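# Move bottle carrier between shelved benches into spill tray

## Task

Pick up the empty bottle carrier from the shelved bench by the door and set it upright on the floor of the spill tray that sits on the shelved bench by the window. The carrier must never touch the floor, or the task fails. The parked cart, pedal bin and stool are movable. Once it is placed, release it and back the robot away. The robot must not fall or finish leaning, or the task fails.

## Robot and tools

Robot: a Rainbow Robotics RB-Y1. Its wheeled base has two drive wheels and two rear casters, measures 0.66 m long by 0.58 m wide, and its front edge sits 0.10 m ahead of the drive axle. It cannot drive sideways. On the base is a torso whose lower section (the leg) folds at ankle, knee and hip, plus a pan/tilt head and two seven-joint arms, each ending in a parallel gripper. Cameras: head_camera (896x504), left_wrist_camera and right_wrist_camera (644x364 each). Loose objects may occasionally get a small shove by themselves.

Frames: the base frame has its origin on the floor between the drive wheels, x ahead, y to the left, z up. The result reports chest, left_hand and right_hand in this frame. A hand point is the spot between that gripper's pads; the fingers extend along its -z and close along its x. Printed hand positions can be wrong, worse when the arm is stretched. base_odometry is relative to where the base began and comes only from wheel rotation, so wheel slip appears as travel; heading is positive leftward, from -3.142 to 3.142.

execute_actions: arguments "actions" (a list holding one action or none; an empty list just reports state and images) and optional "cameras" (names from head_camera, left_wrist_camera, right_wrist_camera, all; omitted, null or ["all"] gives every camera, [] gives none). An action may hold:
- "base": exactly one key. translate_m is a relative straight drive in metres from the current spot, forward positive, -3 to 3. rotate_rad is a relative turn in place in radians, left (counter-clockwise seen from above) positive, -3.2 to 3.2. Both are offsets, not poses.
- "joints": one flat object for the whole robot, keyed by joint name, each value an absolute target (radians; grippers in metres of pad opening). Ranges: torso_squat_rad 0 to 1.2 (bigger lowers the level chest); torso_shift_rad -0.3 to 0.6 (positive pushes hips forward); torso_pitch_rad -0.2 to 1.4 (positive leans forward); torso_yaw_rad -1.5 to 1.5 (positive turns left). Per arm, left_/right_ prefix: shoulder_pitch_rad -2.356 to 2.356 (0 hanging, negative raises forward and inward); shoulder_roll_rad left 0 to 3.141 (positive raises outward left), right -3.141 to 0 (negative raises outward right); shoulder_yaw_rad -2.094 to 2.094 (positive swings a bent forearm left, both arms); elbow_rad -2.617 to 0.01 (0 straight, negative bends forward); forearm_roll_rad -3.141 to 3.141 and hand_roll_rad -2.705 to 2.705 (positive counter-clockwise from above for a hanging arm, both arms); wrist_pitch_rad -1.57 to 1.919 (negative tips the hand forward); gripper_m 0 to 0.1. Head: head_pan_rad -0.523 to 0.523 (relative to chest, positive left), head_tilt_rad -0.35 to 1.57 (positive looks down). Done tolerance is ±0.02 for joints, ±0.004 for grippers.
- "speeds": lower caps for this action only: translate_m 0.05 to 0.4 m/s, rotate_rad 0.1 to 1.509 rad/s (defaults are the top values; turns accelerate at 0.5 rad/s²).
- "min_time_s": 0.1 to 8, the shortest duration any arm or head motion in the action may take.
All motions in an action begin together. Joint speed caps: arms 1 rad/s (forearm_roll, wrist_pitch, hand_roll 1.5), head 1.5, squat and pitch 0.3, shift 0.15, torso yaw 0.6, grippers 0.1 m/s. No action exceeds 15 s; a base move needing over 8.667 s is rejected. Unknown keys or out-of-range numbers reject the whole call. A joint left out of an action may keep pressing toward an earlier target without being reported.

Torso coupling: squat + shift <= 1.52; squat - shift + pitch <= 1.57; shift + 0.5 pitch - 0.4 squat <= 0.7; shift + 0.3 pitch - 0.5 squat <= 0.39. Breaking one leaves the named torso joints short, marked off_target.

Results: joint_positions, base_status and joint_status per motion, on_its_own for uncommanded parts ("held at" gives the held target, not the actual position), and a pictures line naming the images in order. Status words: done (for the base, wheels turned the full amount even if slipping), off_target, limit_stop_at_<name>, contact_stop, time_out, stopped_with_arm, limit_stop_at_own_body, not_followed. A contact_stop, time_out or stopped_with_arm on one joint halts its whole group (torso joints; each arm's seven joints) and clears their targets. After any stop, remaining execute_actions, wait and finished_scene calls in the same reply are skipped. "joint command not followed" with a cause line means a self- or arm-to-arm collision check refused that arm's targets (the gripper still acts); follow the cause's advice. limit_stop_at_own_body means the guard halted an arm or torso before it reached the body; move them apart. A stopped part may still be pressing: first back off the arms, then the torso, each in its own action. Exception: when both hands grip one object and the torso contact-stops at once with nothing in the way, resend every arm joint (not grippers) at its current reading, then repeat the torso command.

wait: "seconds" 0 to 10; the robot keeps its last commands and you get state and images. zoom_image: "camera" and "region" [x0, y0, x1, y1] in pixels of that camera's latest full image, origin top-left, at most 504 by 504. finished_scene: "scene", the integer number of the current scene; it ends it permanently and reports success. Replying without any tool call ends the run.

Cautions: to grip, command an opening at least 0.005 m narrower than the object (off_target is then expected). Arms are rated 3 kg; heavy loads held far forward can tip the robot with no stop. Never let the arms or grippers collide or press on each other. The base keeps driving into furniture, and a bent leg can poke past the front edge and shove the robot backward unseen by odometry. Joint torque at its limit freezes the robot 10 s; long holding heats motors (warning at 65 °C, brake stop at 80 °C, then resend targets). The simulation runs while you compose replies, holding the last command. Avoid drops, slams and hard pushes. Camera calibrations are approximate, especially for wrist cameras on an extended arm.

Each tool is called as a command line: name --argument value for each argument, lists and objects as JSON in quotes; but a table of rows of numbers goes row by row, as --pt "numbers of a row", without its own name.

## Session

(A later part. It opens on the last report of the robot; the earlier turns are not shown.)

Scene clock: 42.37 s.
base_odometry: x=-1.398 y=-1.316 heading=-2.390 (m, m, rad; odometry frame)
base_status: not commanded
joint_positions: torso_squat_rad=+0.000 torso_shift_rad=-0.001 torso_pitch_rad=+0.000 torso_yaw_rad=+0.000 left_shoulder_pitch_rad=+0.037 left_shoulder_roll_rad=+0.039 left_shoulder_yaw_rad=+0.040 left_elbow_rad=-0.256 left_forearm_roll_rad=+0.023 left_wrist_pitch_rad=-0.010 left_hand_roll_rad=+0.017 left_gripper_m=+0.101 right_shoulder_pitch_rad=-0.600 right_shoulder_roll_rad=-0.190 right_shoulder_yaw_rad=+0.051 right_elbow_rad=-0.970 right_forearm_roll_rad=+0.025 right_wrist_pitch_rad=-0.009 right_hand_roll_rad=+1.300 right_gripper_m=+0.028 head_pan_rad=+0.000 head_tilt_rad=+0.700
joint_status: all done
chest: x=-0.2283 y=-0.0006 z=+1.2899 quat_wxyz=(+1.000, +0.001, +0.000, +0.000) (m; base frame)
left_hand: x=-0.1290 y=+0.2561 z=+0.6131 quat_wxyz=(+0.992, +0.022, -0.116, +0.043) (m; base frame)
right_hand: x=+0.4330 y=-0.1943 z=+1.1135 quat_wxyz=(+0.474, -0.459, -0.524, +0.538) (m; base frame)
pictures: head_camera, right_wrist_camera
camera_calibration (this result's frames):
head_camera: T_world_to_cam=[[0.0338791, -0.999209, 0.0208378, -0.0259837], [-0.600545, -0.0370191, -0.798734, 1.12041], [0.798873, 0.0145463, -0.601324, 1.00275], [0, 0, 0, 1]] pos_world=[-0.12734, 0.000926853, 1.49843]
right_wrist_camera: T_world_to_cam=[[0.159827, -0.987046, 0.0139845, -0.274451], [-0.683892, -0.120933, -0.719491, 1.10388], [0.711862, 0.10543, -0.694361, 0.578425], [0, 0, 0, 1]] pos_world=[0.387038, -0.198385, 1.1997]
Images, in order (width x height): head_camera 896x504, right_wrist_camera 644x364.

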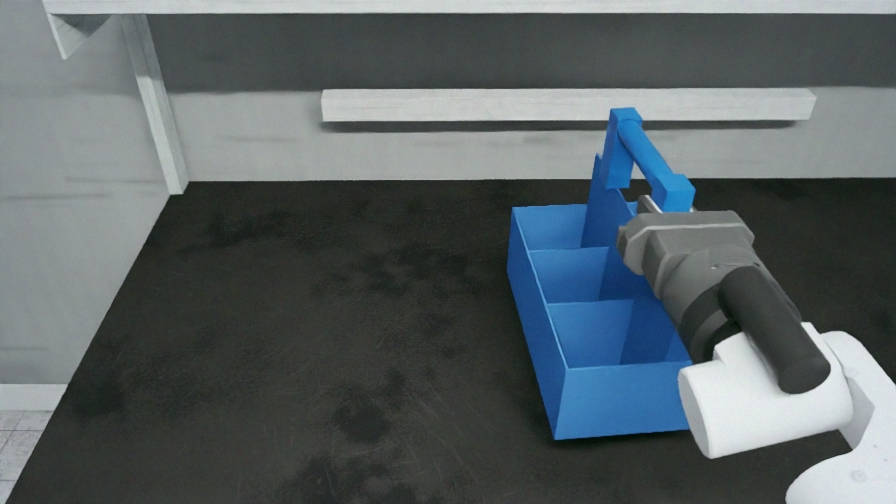

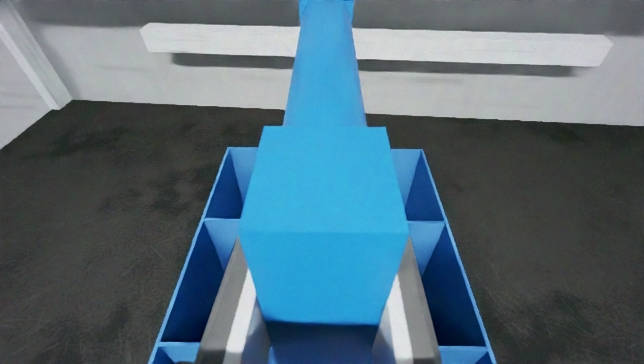

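execute_actions --actions '[{"base":{"translate_m":-0.5}}]' --cameras '[]'

execute_actions --actions '[{"base":{"rotate_rad":-2.94},"joints":{"right_shoulder_pitch_rad":-0.6,"right_elbow_rad":-1.57,"right_wrist_pitch_rad":0.59,"head_tilt_rad":0.45},"min_time_s":3,"speeds":{"rotate_rad":0.8}}]' --cameras '["head_camera"]'

execute_actions --actions '[{"base":{"translate_m":2.5}}]' --cameras '[]'

execute_actions --actions '[{"base":{"rotate_rad":-0.2}}]' --cameras '["head_camera"]'

Scene clock: 45.73 s.
base_odometry: x=-1.033 y=-0.975 heading=-2.391 (m, m, rad; odometry frame)
base_status: done
joint_positions: torso_squat_rad=+0.000 torso_shift_rad=-0.001 torso_pitch_rad=+0.000 torso_yaw_rad=+0.000 left_shoulder_pitch_rad=+0.037 left_shoulder_roll_rad=+0.039 left_shoulder_yaw_rad=+0.040 left_elbow_rad=-0.256 left_forearm_roll_rad=+0.023 left_wrist_pitch_rad=-0.010 left_hand_roll_rad=+0.017 left_gripper_m=+0.101 right_shoulder_pitch_rad=-0.599 right_shoulder_roll_rad=-0.190 right_shoulder_yaw_rad=+0.051 right_elbow_rad=-0.970 right_forearm_roll_rad=+0.025 right_wrist_pitch_rad=-0.009 right_hand_roll_rad=+1.300 right_gripper_m=+0.028 head_pan_rad=+0.000 head_tilt_rad=+0.700
joint_status: not commanded
chest: x=-0.2285 y=-0.0006 z=+1.2899 quat_wxyz=(+1.000, +0.001, +0.000, +0.000) (m; base frame)
left_hand: x=-0.1291 y=+0.2561 z=+0.6131 quat_wxyz=(+0.992, +0.022, -0.116, +0.043) (m; base frame)
right_hand: x=+0.4329 y=-0.1943 z=+1.1135 quat_wxyz=(+0.474, -0.459, -0.524, +0.538) (m; base frame)
pictures: none
No camera images: the call's "cameras" was empty. Leave "cameras" out to get every camera's image.

Scene clock: 51.33 s.
base_odometry: x=-1.032 y=-0.975 heading=+0.953 (m, m, rad; odometry frame)
base_status: done
joint_positions: torso_squat_rad=+0.000 torso_shift_rad=-0.001 torso_pitch_rad=+0.000 torso_yaw_rad=+0.000 left_shoulder_pitch_rad=+0.037 left_shoulder_roll_rad=+0.039 left_shoulder_yaw_rad=+0.040 left_elbow_rad=-0.256 left_forearm_roll_rad=+0.023 left_wrist_pitch_rad=-0.010 left_hand_roll_rad=+0.017 left_gripper_m=+0.101 right_shoulder_pitch_rad=-0.599 right_shoulder_roll_rad=-0.190 right_shoulder_yaw_rad=+0.051 right_elbow_rad=-1.569 right_forearm_roll_rad=+0.025 right_wrist_pitch_rad=+0.590 right_hand_roll_rad=+1.300 right_gripper_m=+0.028 head_pan_rad=+0.000 head_tilt_rad=+0.450
joint_status: all done
chest: x=-0.2285 y=-0.0006 z=+1.2899 quat_wxyz=(+1.000, +0.001, +0.000, +0.000) (m; base frame)
left_hand: x=-0.1291 y=+0.2561 z=+0.6131 quat_wxyz=(+0.992, +0.022, -0.116, +0.043) (m; base frame)
right_hand: x=+0.4070 y=-0.1644 z=+1.2610 quat_wxyz=(+0.478, -0.463, -0.523, +0.533) (m; base frame)
pictures: head_camera
camera_calibration (this result's frames):
head_camera: T_world_to_cam=[[0.0273408, -0.999215, 0.0286564, -0.0390005], [-0.384089, -0.0369675, -0.922556, 1.34949], [0.922891, 0.0142168, -0.384798, 0.705878], [0, 0, 0, 1]] pos_world=[-0.132059, 0.000881967, 1.51772]
Images, in order (width x height): head_camera 896x504.

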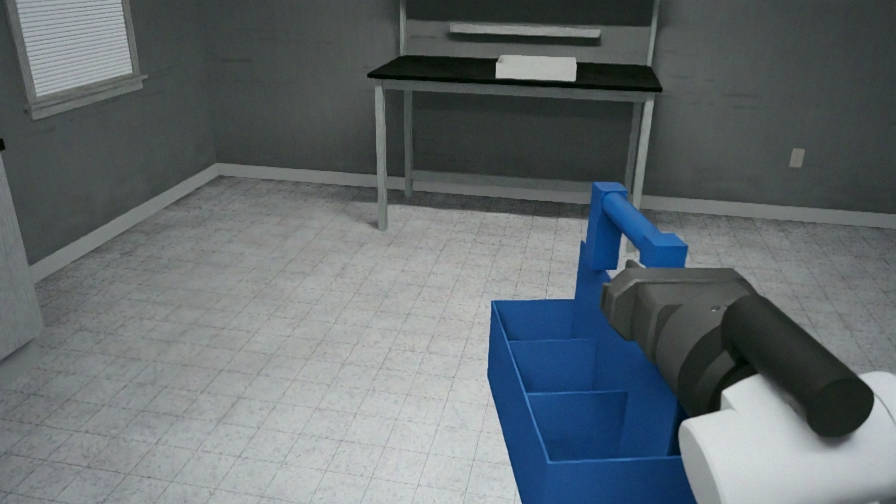

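Scene clock: 59.13 s.
base_odometry: x=+0.417 y=+1.062 heading=+0.952 (m, m, rad; odometry frame)
base_status: done
joint_positions: torso_squat_rad=+0.000 torso_shift_rad=-0.001 torso_pitch_rad=+0.000 torso_yaw_rad=+0.000 left_shoulder_pitch_rad=+0.037 left_shoulder_roll_rad=+0.039 left_shoulder_yaw_rad=+0.040 left_elbow_rad=-0.256 left_forearm_roll_rad=+0.023 left_wrist_pitch_rad=-0.010 left_hand_roll_rad=+0.017 left_gripper_m=+0.101 right_shoulder_pitch_rad=-0.599 right_shoulder_roll_rad=-0.190 right_shoulder_yaw_rad=+0.051 right_elbow_rad=-1.569 right_forearm_roll_rad=+0.025 right_wrist_pitch_rad=+0.590 right_hand_roll_rad=+1.300 right_gripper_m=+0.028 head_pan_rad=+0.000 head_tilt_rad=+0.450
joint_status: not commanded
chest: x=-0.2284 y=-0.0006 z=+1.2899 quat_wxyz=(+1.000, +0.001, +0.000, +0.000) (m; base frame)
left_hand: x=-0.1289 y=+0.2561 z=+0.6131 quat_wxyz=(+0.992, +0.022, -0.116, +0.043) (m; base frame)
right_hand: x=+0.4070 y=-0.1643 z=+1.2610 quat_wxyz=(+0.478, -0.463, -0.523, +0.533) (m; base frame)
pictures: none
No camera images: the call's "cameras" was empty. Leave "cameras" out to get every camera's image.

Scene clock: 61.33 s.
base_odometry: x=+0.417 y=+1.062 heading=+0.752 (m, m, rad; odometry frame)
base_status: done
joint_positions: torso_squat_rad=+0.000 torso_shift_rad=-0.001 torso_pitch_rad=+0.000 torso_yaw_rad=+0.000 left_shoulder_pitch_rad=+0.037 left_shoulder_roll_rad=+0.039 left_shoulder_yaw_rad=+0.040 left_elbow_rad=-0.256 left_forearm_roll_rad=+0.023 left_wrist_pitch_rad=-0.010 left_hand_roll_rad=+0.017 left_gripper_m=+0.101 right_shoulder_pitch_rad=-0.599 right_shoulder_roll_rad=-0.190 right_shoulder_yaw_rad=+0.051 right_elbow_rad=-1.570 right_forearm_roll_rad=+0.025 right_wrist_pitch_rad=+0.590 right_hand_roll_rad=+1.300 right_gripper_m=+0.028 head_pan_rad=+0.000 head_tilt_rad=+0.450
joint_status: not commanded
chest: x=-0.2284 y=-0.0006 z=+1.2899 quat_wxyz=(+1.000, +0.001, +0.000, +0.000) (m; base frame)
left_hand: x=-0.1290 y=+0.2561 z=+0.6131 quat_wxyz=(+0.992, +0.021, -0.116, +0.043) (m; base frame)
right_hand: x=+0.4070 y=-0.1643 z=+1.2610 quat_wxyz=(+0.478, -0.463, -0.523, +0.533) (m; base frame)
pictures: head_camera
camera_calibration (this result's frames):
head_camera: T_world_to_cam=[[0.0273426, -0.999214, 0.0287005, -0.039018], [-0.384169, -0.0370101, -0.922521, 1.34945], [0.922858, 0.0141983, -0.384879, 0.705918], [0, 0, 0, 1]] pos_world=[-0.131979, 0.000933018, 1.51771]
Images, in order (width x height): head_camera 896x504.

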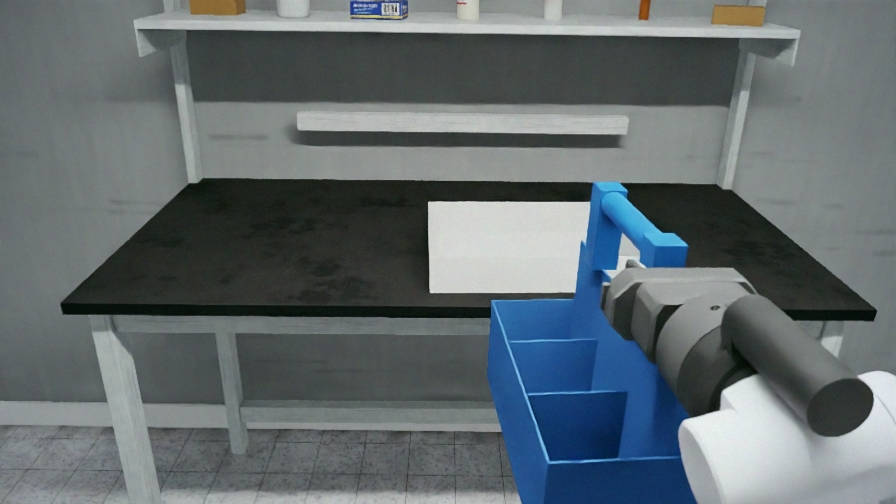

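execute_actions --actions '[{"base":{"translate_m":0.35},"joints":{"right_elbow_rad":-1.95,"right_wrist_pitch_rad":0.97,"head_tilt_rad":0.7},"min_time_s":2}]' --cameras '["head_camera"]'

Scene clock: 63.87 s.
base_odometry: x=+0.673 y=+1.301 heading=+0.752 (m, m, rad; odometry frame)
base_status: done
joint_positions: torso_squat_rad=+0.000 torso_shift_rad=-0.001 torso_pitch_rad=+0.000 torso_yaw_rad=+0.000 left_shoulder_pitch_rad=+0.037 left_shoulder_roll_rad=+0.039 left_shoulder_yaw_rad=+0.040 left_elbow_rad=-0.256 left_forearm_roll_rad=+0.023 left_wrist_pitch_rad=-0.010 left_hand_roll_rad=+0.017 left_gripper_m=+0.101 right_shoulder_pitch_rad=-0.599 right_shoulder_roll_rad=-0.190 right_shoulder_yaw_rad=+0.051 right_elbow_rad=-1.949 right_forearm_roll_rad=+0.025 right_wrist_pitch_rad=+0.970 right_hand_roll_rad=+1.300 right_gripper_m=+0.028 head_pan_rad=+0.000 head_tilt_rad=+0.700
joint_status: all done
chest: x=-0.2283 y=-0.0006 z=+1.2899 quat_wxyz=(+1.000, +0.001, +0.000, +0.000) (m; base frame)
left_hand: x=-0.1289 y=+0.2561 z=+0.6131 quat_wxyz=(+0.992, +0.021, -0.116, +0.043) (m; base frame)
right_hand: x=+0.3477 y=-0.1548 z=+1.3376 quat_wxyz=(+0.481, -0.463, -0.524, +0.529) (m; base frame)
pictures: head_camera
camera_calibration (this result's frames):
head_camera: T_world_to_cam=[[0.0338781, -0.999208, 0.0208634, -0.0259944], [-0.600488, -0.0370379, -0.798775, 1.12047], [0.798916, 0.0145328, -0.601267, 1.0027], [0, 0, 0, 1]] pos_world=[-0.127361, 0.000953998, 1.49843]
Images, in order (width x height): head_camera 896x504.

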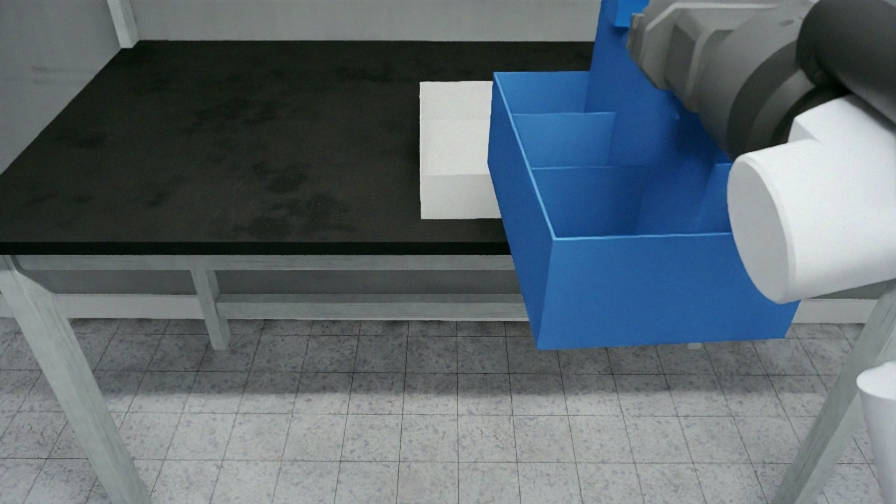

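execute_actions --actions '[{"base":{"translate_m":0.41},"joints":{"torso_yaw_rad":-0.12,"head_tilt_rad":1.0}}]' --cameras '[]'

execute_actions --actions '[{"joints":{"torso_squat_rad":0.42}}]' --cameras '["head_camera","right_wrist_camera"]'

Scene clock: 66.73 s.
base_odometry: x=+0.973 y=+1.581 heading=+0.751 (m, m, rad; odometry frame)
base_status: done
joint_positions: torso_squat_rad=+0.000 torso_shift_rad=-0.001 torso_pitch_rad=+0.000 torso_yaw_rad=-0.120 left_shoulder_pitch_rad=+0.037 left_shoulder_roll_rad=+0.039 left_shoulder_yaw_rad=+0.040 left_elbow_rad=-0.256 left_forearm_roll_rad=+0.023 left_wrist_pitch_rad=-0.010 left_hand_roll_rad=+0.017 left_gripper_m=+0.101 right_shoulder_pitch_rad=-0.599 right_shoulder_roll_rad=-0.190 right_shoulder_yaw_rad=+0.051 right_elbow_rad=-1.950 right_forearm_roll_rad=+0.025 right_wrist_pitch_rad=+0.970 right_hand_roll_rad=+1.300 right_gripper_m=+0.028 head_pan_rad=+0.000 head_tilt_rad=+1.000
joint_status: all done
chest: x=-0.2284 y=-0.0006 z=+1.2899 quat_wxyz=(+0.998, +0.001, +0.000, -0.060) (m; base frame)
left_hand: x=-0.0991 y=+0.2424 z=+0.6131 quat_wxyz=(+0.993, +0.015, -0.117, -0.017) (m; base frame)
right_hand: x=+0.3251 y=-0.2225 z=+1.3375 quat_wxyz=(+0.511, -0.494, -0.495, +0.500) (m; base frame)
pictures: none
No camera images: the call's "cameras" was empty. Leave "cameras" out to get every camera's image.

Scene clock: 68.93 s.
base_odometry: x=+0.973 y=+1.581 heading=+0.751 (m, m, rad; odometry frame)
base_status: not commanded
joint_positions: torso_squat_rad=+0.420 torso_shift_rad=-0.001 torso_pitch_rad=+0.000 torso_yaw_rad=-0.120 left_shoulder_pitch_rad=+0.037 left_shoulder_roll_rad=+0.039 left_shoulder_yaw_rad=+0.040 left_elbow_rad=-0.256 left_forearm_roll_rad=+0.023 left_wrist_pitch_rad=-0.010 left_hand_roll_rad=+0.017 left_gripper_m=+0.101 right_shoulder_pitch_rad=-0.599 right_shoulder_roll_rad=-0.190 right_shoulder_yaw_rad=+0.051 right_elbow_rad=-1.950 right_forearm_roll_rad=+0.025 right_wrist_pitch_rad=+0.970 right_hand_roll_rad=+1.300 right_gripper_m=+0.028 head_pan_rad=+0.000 head_tilt_rad=+1.000
joint_status: all done
chest: x=-0.2285 y=-0.0005 z=+1.2291 quat_wxyz=(+0.998, +0.001, +0.000, -0.060) (m; base frame)
left_hand: x=-0.0990 y=+0.2424 z=+0.5523 quat_wxyz=(+0.993, +0.015, -0.117, -0.017) (m; base frame)
right_hand: x=+0.3250 y=-0.2225 z=+1.2769 quat_wxyz=(+0.511, -0.494, -0.495, +0.499) (m; base frame)
pictures: head_camera, right_wrist_camera
camera_calibration (this result's frames):
head_camera: T_world_to_cam=[[-0.0808386, -0.99668, 0.00968602, -0.0350619], [-0.808229, 0.0598606, -0.585818, 0.724597], [0.583293, -0.0551852, -0.810385, 1.22053], [0, 0, 0, 1]] pos_world=[-0.129121, -0.0109651, 1.41392]
right_wrist_camera: T_world_to_cam=[[0.0206558, -0.999779, 0.00384653, -0.232], [-0.689462, -0.0170305, -0.724121, 1.17496], [0.724027, 0.0123053, -0.689662, 0.741062], [0, 0, 0, 1]] pos_world=[0.278336, -0.221057, 1.36279]
Images, in order (width x height): head_camera 896x504, right_wrist_camera 644x364.

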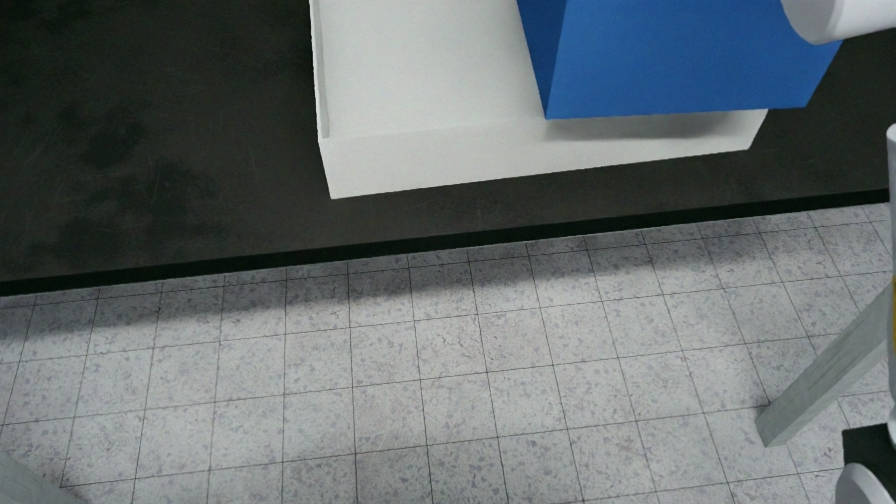

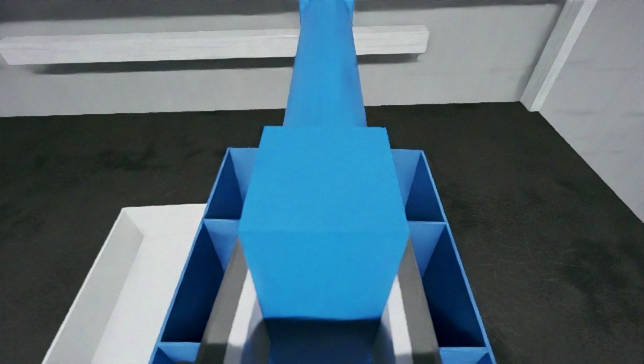

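execute_actions --actions '[{"base":{"translate_m":0.04},"joints":{"torso_yaw_rad":-0.03,"head_tilt_rad":0.75}}]' --cameras '["head_camera","right_wrist_camera"]'

Scene clock: 70.43 s.
base_odometry: x=+1.002 y=+1.609 heading=+0.751 (m, m, rad; odometry frame)
base_status: done
joint_positions: torso_squat_rad=+0.420 torso_shift_rad=-0.001 torso_pitch_rad=+0.000 torso_yaw_rad=-0.030 left_shoulder_pitch_rad=+0.037 left_shoulder_roll_rad=+0.039 left_shoulder_yaw_rad=+0.040 left_elbow_rad=-0.256 left_forearm_roll_rad=+0.023 left_wrist_pitch_rad=-0.010 left_hand_roll_rad=+0.017 left_gripper_m=+0.101 right_shoulder_pitch_rad=-0.600 right_shoulder_roll_rad=-0.190 right_shoulder_yaw_rad=+0.052 right_elbow_rad=-1.950 right_forearm_roll_rad=+0.025 right_wrist_pitch_rad=+0.970 right_hand_roll_rad=+1.300 right_gripper_m=+0.028 head_pan_rad=+0.000 head_tilt_rad=+0.750
joint_status: all done
chest: x=-0.2284 y=-0.0005 z=+1.2291 quat_wxyz=(+1.000, +0.001, +0.000, -0.015) (m; base frame)
left_hand: x=-0.1214 y=+0.2531 z=+0.5523 quat_wxyz=(+0.993, +0.020, -0.116, +0.028) (m; base frame)
right_hand: x=+0.3428 y=-0.1718 z=+1.2768 quat_wxyz=(+0.488, -0.471, -0.517, +0.522) (m; base frame)
pictures: head_camera, right_wrist_camera
camera_calibration (this result's frames):
head_camera: T_world_to_cam=[[0.00515054, -0.999804, 0.0191147, -0.0287962], [-0.640464, -0.0179781, -0.767777, 1.01928], [0.767971, -0.00828784, -0.640432, 1.01574], [0, 0, 0, 1]] pos_world=[-0.127097, -0.00204743, 1.43365]
right_wrist_camera: T_world_to_cam=[[0.110508, -0.993868, 0.00384876, -0.211477], [-0.685218, -0.0789935, -0.724041, 1.17587], [0.719905, 0.0773754, -0.689746, 0.740186], [0, 0, 0, 1]] pos_world=[0.296231, -0.174566, 1.36273]
Images, in order (width x height): head_camera 896x504, right_wrist_camera 644x364.

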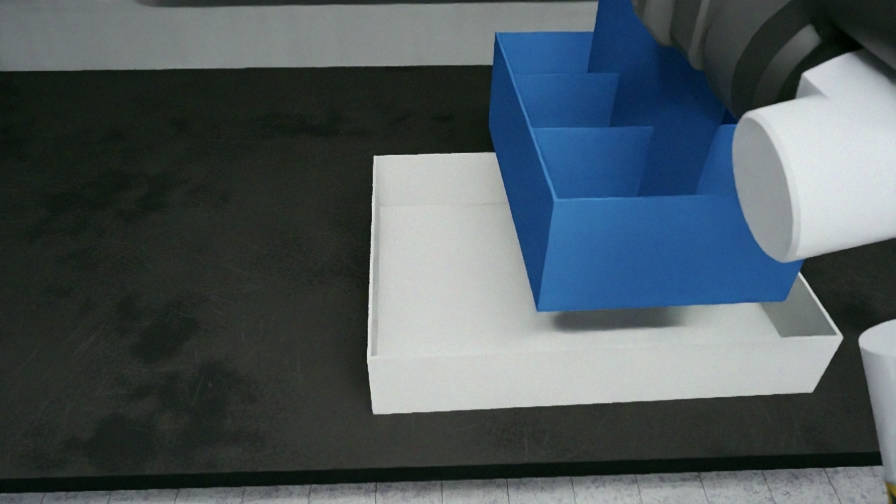

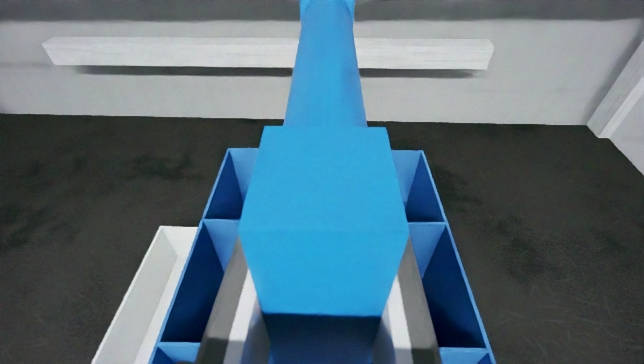

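execute_actions --actions '[{"joints":{"torso_squat_rad":0.58}}]' --cameras '["head_camera"]'

Scene clock: 71.87 s.
base_odometry: x=+1.002 y=+1.609 heading=+0.751 (m, m, rad; odometry frame)
base_status: not commanded
joint_positions: torso_squat_rad=+0.580 torso_shift_rad=-0.001 torso_pitch_rad=+0.000 torso_yaw_rad=-0.030 left_shoulder_pitch_rad=+0.037 left_shoulder_roll_rad=+0.039 left_shoulder_yaw_rad=+0.040 left_elbow_rad=-0.256 left_forearm_roll_rad=+0.023 left_wrist_pitch_rad=-0.010 left_hand_roll_rad=+0.017 left_gripper_m=+0.101 right_shoulder_pitch_rad=-0.599 right_shoulder_roll_rad=-0.190 right_shoulder_yaw_rad=+0.052 right_elbow_rad=-1.950 right_forearm_roll_rad=+0.025 right_wrist_pitch_rad=+0.970 right_hand_roll_rad=+1.300 right_gripper_m=+0.028 head_pan_rad=+0.000 head_tilt_rad=+0.750
joint_status: all done
chest: x=-0.2285 y=-0.0005 z=+1.1755 quat_wxyz=(+1.000, +0.001, +0.000, -0.015) (m; base frame)
left_hand: x=-0.1213 y=+0.2531 z=+0.4987 quat_wxyz=(+0.993, +0.020, -0.116, +0.028) (m; base frame)
right_hand: x=+0.3427 y=-0.1718 z=+1.2233 quat_wxyz=(+0.488, -0.471, -0.517, +0.522) (m; base frame)
pictures: head_camera
camera_calibration (this result's frames):
head_camera: T_world_to_cam=[[0.00514564, -0.999804, 0.0191165, -0.0277604], [-0.64026, -0.0179785, -0.767948, 0.978302], [0.768141, -0.00828792, -0.640227, 0.981256], [0, 0, 0, 1]] pos_world=[-0.127232, -0.00203399, 1.38004]
Images, in order (width x height): head_camera 896x504.

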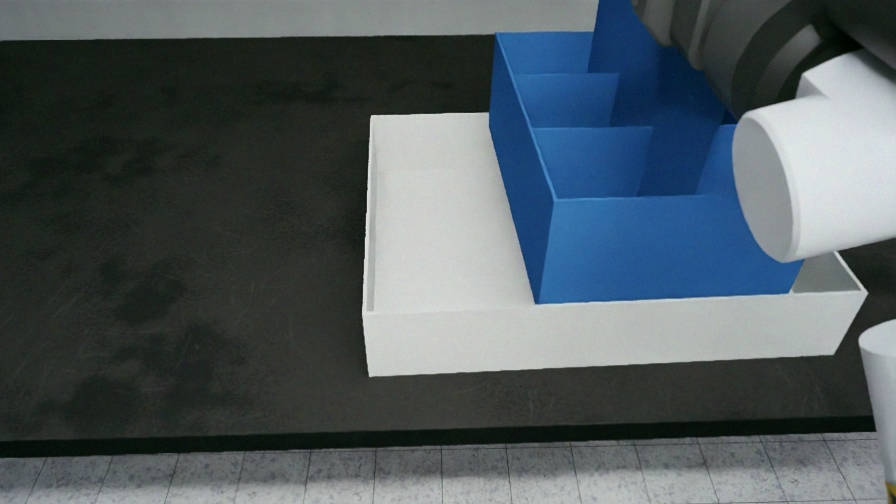

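Inside. Lower further.

execute_actions --actions '[{"joints":{"torso_squat_rad":0.69}}]' --cameras '["head_camera"]'

execute_actions --actions '[{"joints":{"right_gripper_m":0.1}}]' --cameras '[]'

execute_actions --actions '[{"base":{"translate_m":-0.4},"joints":{"head_tilt_rad":0.5}}]' --cameras '["head_camera"]'

Scene clock: 75.03 s.
base_odometry: x=+1.002 y=+1.609 heading=+0.751 (m, m, rad; odometry frame)
base_status: not commanded
joint_positions: torso_squat_rad=+0.690 torso_shift_rad=-0.001 torso_pitch_rad=+0.000 torso_yaw_rad=-0.030 left_shoulder_pitch_rad=+0.037 left_shoulder_roll_rad=+0.039 left_shoulder_yaw_rad=+0.040 left_elbow_rad=-0.256 left_forearm_roll_rad=+0.023 left_wrist_pitch_rad=-0.010 left_hand_roll_rad=+0.017 left_gripper_m=+0.101 right_shoulder_pitch_rad=-0.599 right_shoulder_roll_rad=-0.190 right_shoulder_yaw_rad=+0.052 right_elbow_rad=-1.950 right_forearm_roll_rad=+0.025 right_wrist_pitch_rad=+0.970 right_hand_roll_rad=+1.300 right_gripper_m=+0.028 head_pan_rad=+0.000 head_tilt_rad=+0.750
joint_status: all done
chest: x=-0.2284 y=-0.0005 z=+1.1298 quat_wxyz=(+1.000, +0.001, +0.000, -0.015) (m; base frame)
left_hand: x=-0.1213 y=+0.2531 z=+0.4530 quat_wxyz=(+0.993, +0.020, -0.116, +0.028) (m; base frame)
right_hand: x=+0.3427 y=-0.1718 z=+1.1777 quat_wxyz=(+0.488, -0.471, -0.517, +0.522) (m; base frame)
pictures: head_camera
camera_calibration (this result's frames):
head_camera: T_world_to_cam=[[0.00514489, -0.999804, 0.0191168, -0.0268769], [-0.640246, -0.0179785, -0.76796, 0.943276], [0.768153, -0.00828841, -0.640213, 0.951993], [0, 0, 0, 1]] pos_world=[-0.127209, -0.00202249, 1.33439]
Images, in order (width x height): head_camera 896x504.

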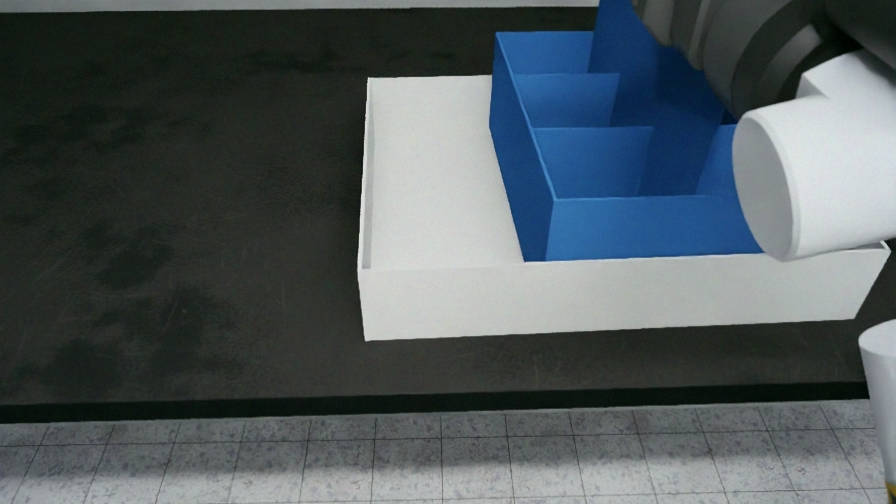

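Scene clock: 76.50 s.
base_odometry: x=+1.002 y=+1.609 heading=+0.751 (m, m, rad; odometry frame)
base_status: not commanded
joint_positions: torso_squat_rad=+0.690 torso_shift_rad=-0.001 torso_pitch_rad=+0.000 torso_yaw_rad=-0.030 left_shoulder_pitch_rad=+0.037 left_shoulder_roll_rad=+0.039 left_shoulder_yaw_rad=+0.040 left_elbow_rad=-0.256 left_forearm_roll_rad=+0.023 left_wrist_pitch_rad=-0.010 left_hand_roll_rad=+0.017 left_gripper_m=+0.101 right_shoulder_pitch_rad=-0.600 right_shoulder_roll_rad=-0.190 right_shoulder_yaw_rad=+0.052 right_elbow_rad=-1.950 right_forearm_roll_rad=+0.025 right_wrist_pitch_rad=+0.970 right_hand_roll_rad=+1.300 right_gripper_m=+0.100 head_pan_rad=+0.000 head_tilt_rad=+0.750
joint_status: all done
chest: x=-0.2284 y=-0.0005 z=+1.1298 quat_wxyz=(+1.000, +0.001, +0.000, -0.015) (m; base frame)
left_hand: x=-0.1213 y=+0.2531 z=+0.4530 quat_wxyz=(+0.993, +0.020, -0.116, +0.028) (m; base frame)
right_hand: x=+0.3427 y=-0.1717 z=+1.1779 quat_wxyz=(+0.488, -0.471, -0.517, +0.522) (m; base frame)
pictures: none
No camera images: the call's "cameras" was empty. Leave "cameras" out to get every camera's image.

Scene clock: 79.13 s.
base_odometry: x=+0.710 y=+1.336 heading=+0.750 (m, m, rad; odometry frame)
base_status: done
joint_positions: torso_squat_rad=+0.690 torso_shift_rad=-0.001 torso_pitch_rad=+0.000 torso_yaw_rad=-0.030 left_shoulder_pitch_rad=+0.037 left_shoulder_roll_rad=+0.039 left_shoulder_yaw_rad=+0.040 left_elbow_rad=-0.256 left_forearm_roll_rad=+0.023 left_wrist_pitch_rad=-0.010 left_hand_roll_rad=+0.017 left_gripper_m=+0.101 right_shoulder_pitch_rad=-0.600 right_shoulder_roll_rad=-0.190 right_shoulder_yaw_rad=+0.052 right_elbow_rad=-1.950 right_forearm_roll_rad=+0.025 right_wrist_pitch_rad=+0.970 right_hand_roll_rad=+1.300 right_gripper_m=+0.100 head_pan_rad=+0.000 head_tilt_rad=+0.500
joint_status: all done
chest: x=-0.2285 y=-0.0005 z=+1.1298 quat_wxyz=(+1.000, +0.001, +0.000, -0.015) (m; base frame)
left_hand: x=-0.1214 y=+0.2531 z=+0.4530 quat_wxyz=(+0.993, +0.020, -0.116, +0.028) (m; base frame)
right_hand: x=+0.3426 y=-0.1716 z=+1.1782 quat_wxyz=(+0.488, -0.471, -0.517, +0.522) (m; base frame)
pictures: head_camera
camera_calibration (this result's frames):
head_camera: T_world_to_cam=[[-0.000988294, -0.999628, 0.0272673, -0.0389817], [-0.430385, -0.0241875, -0.902321, 1.16523], [0.902645, -0.0126272, -0.430201, 0.700536], [0, 0, 0, 1]] pos_world=[-0.130875, -0.00193735, 1.35385]
Images, in order (width x height): head_camera 896x504.

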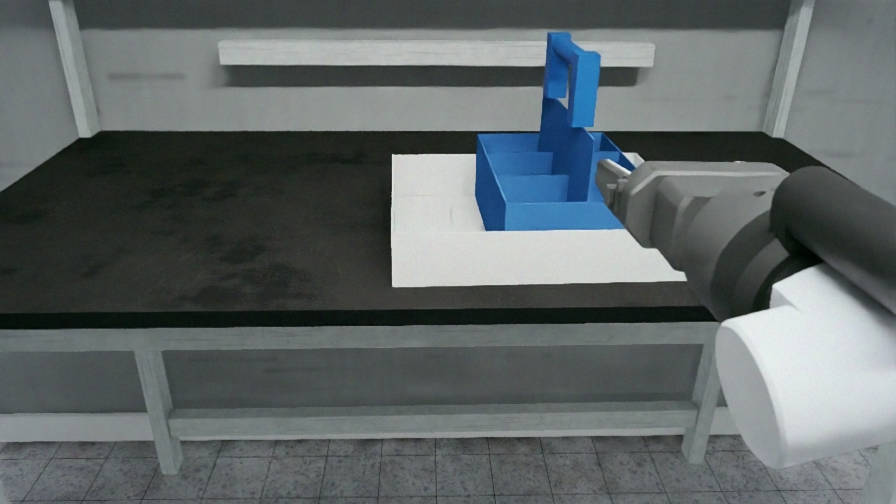

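finished_scene --scene 1

The scene is finished: the task was done.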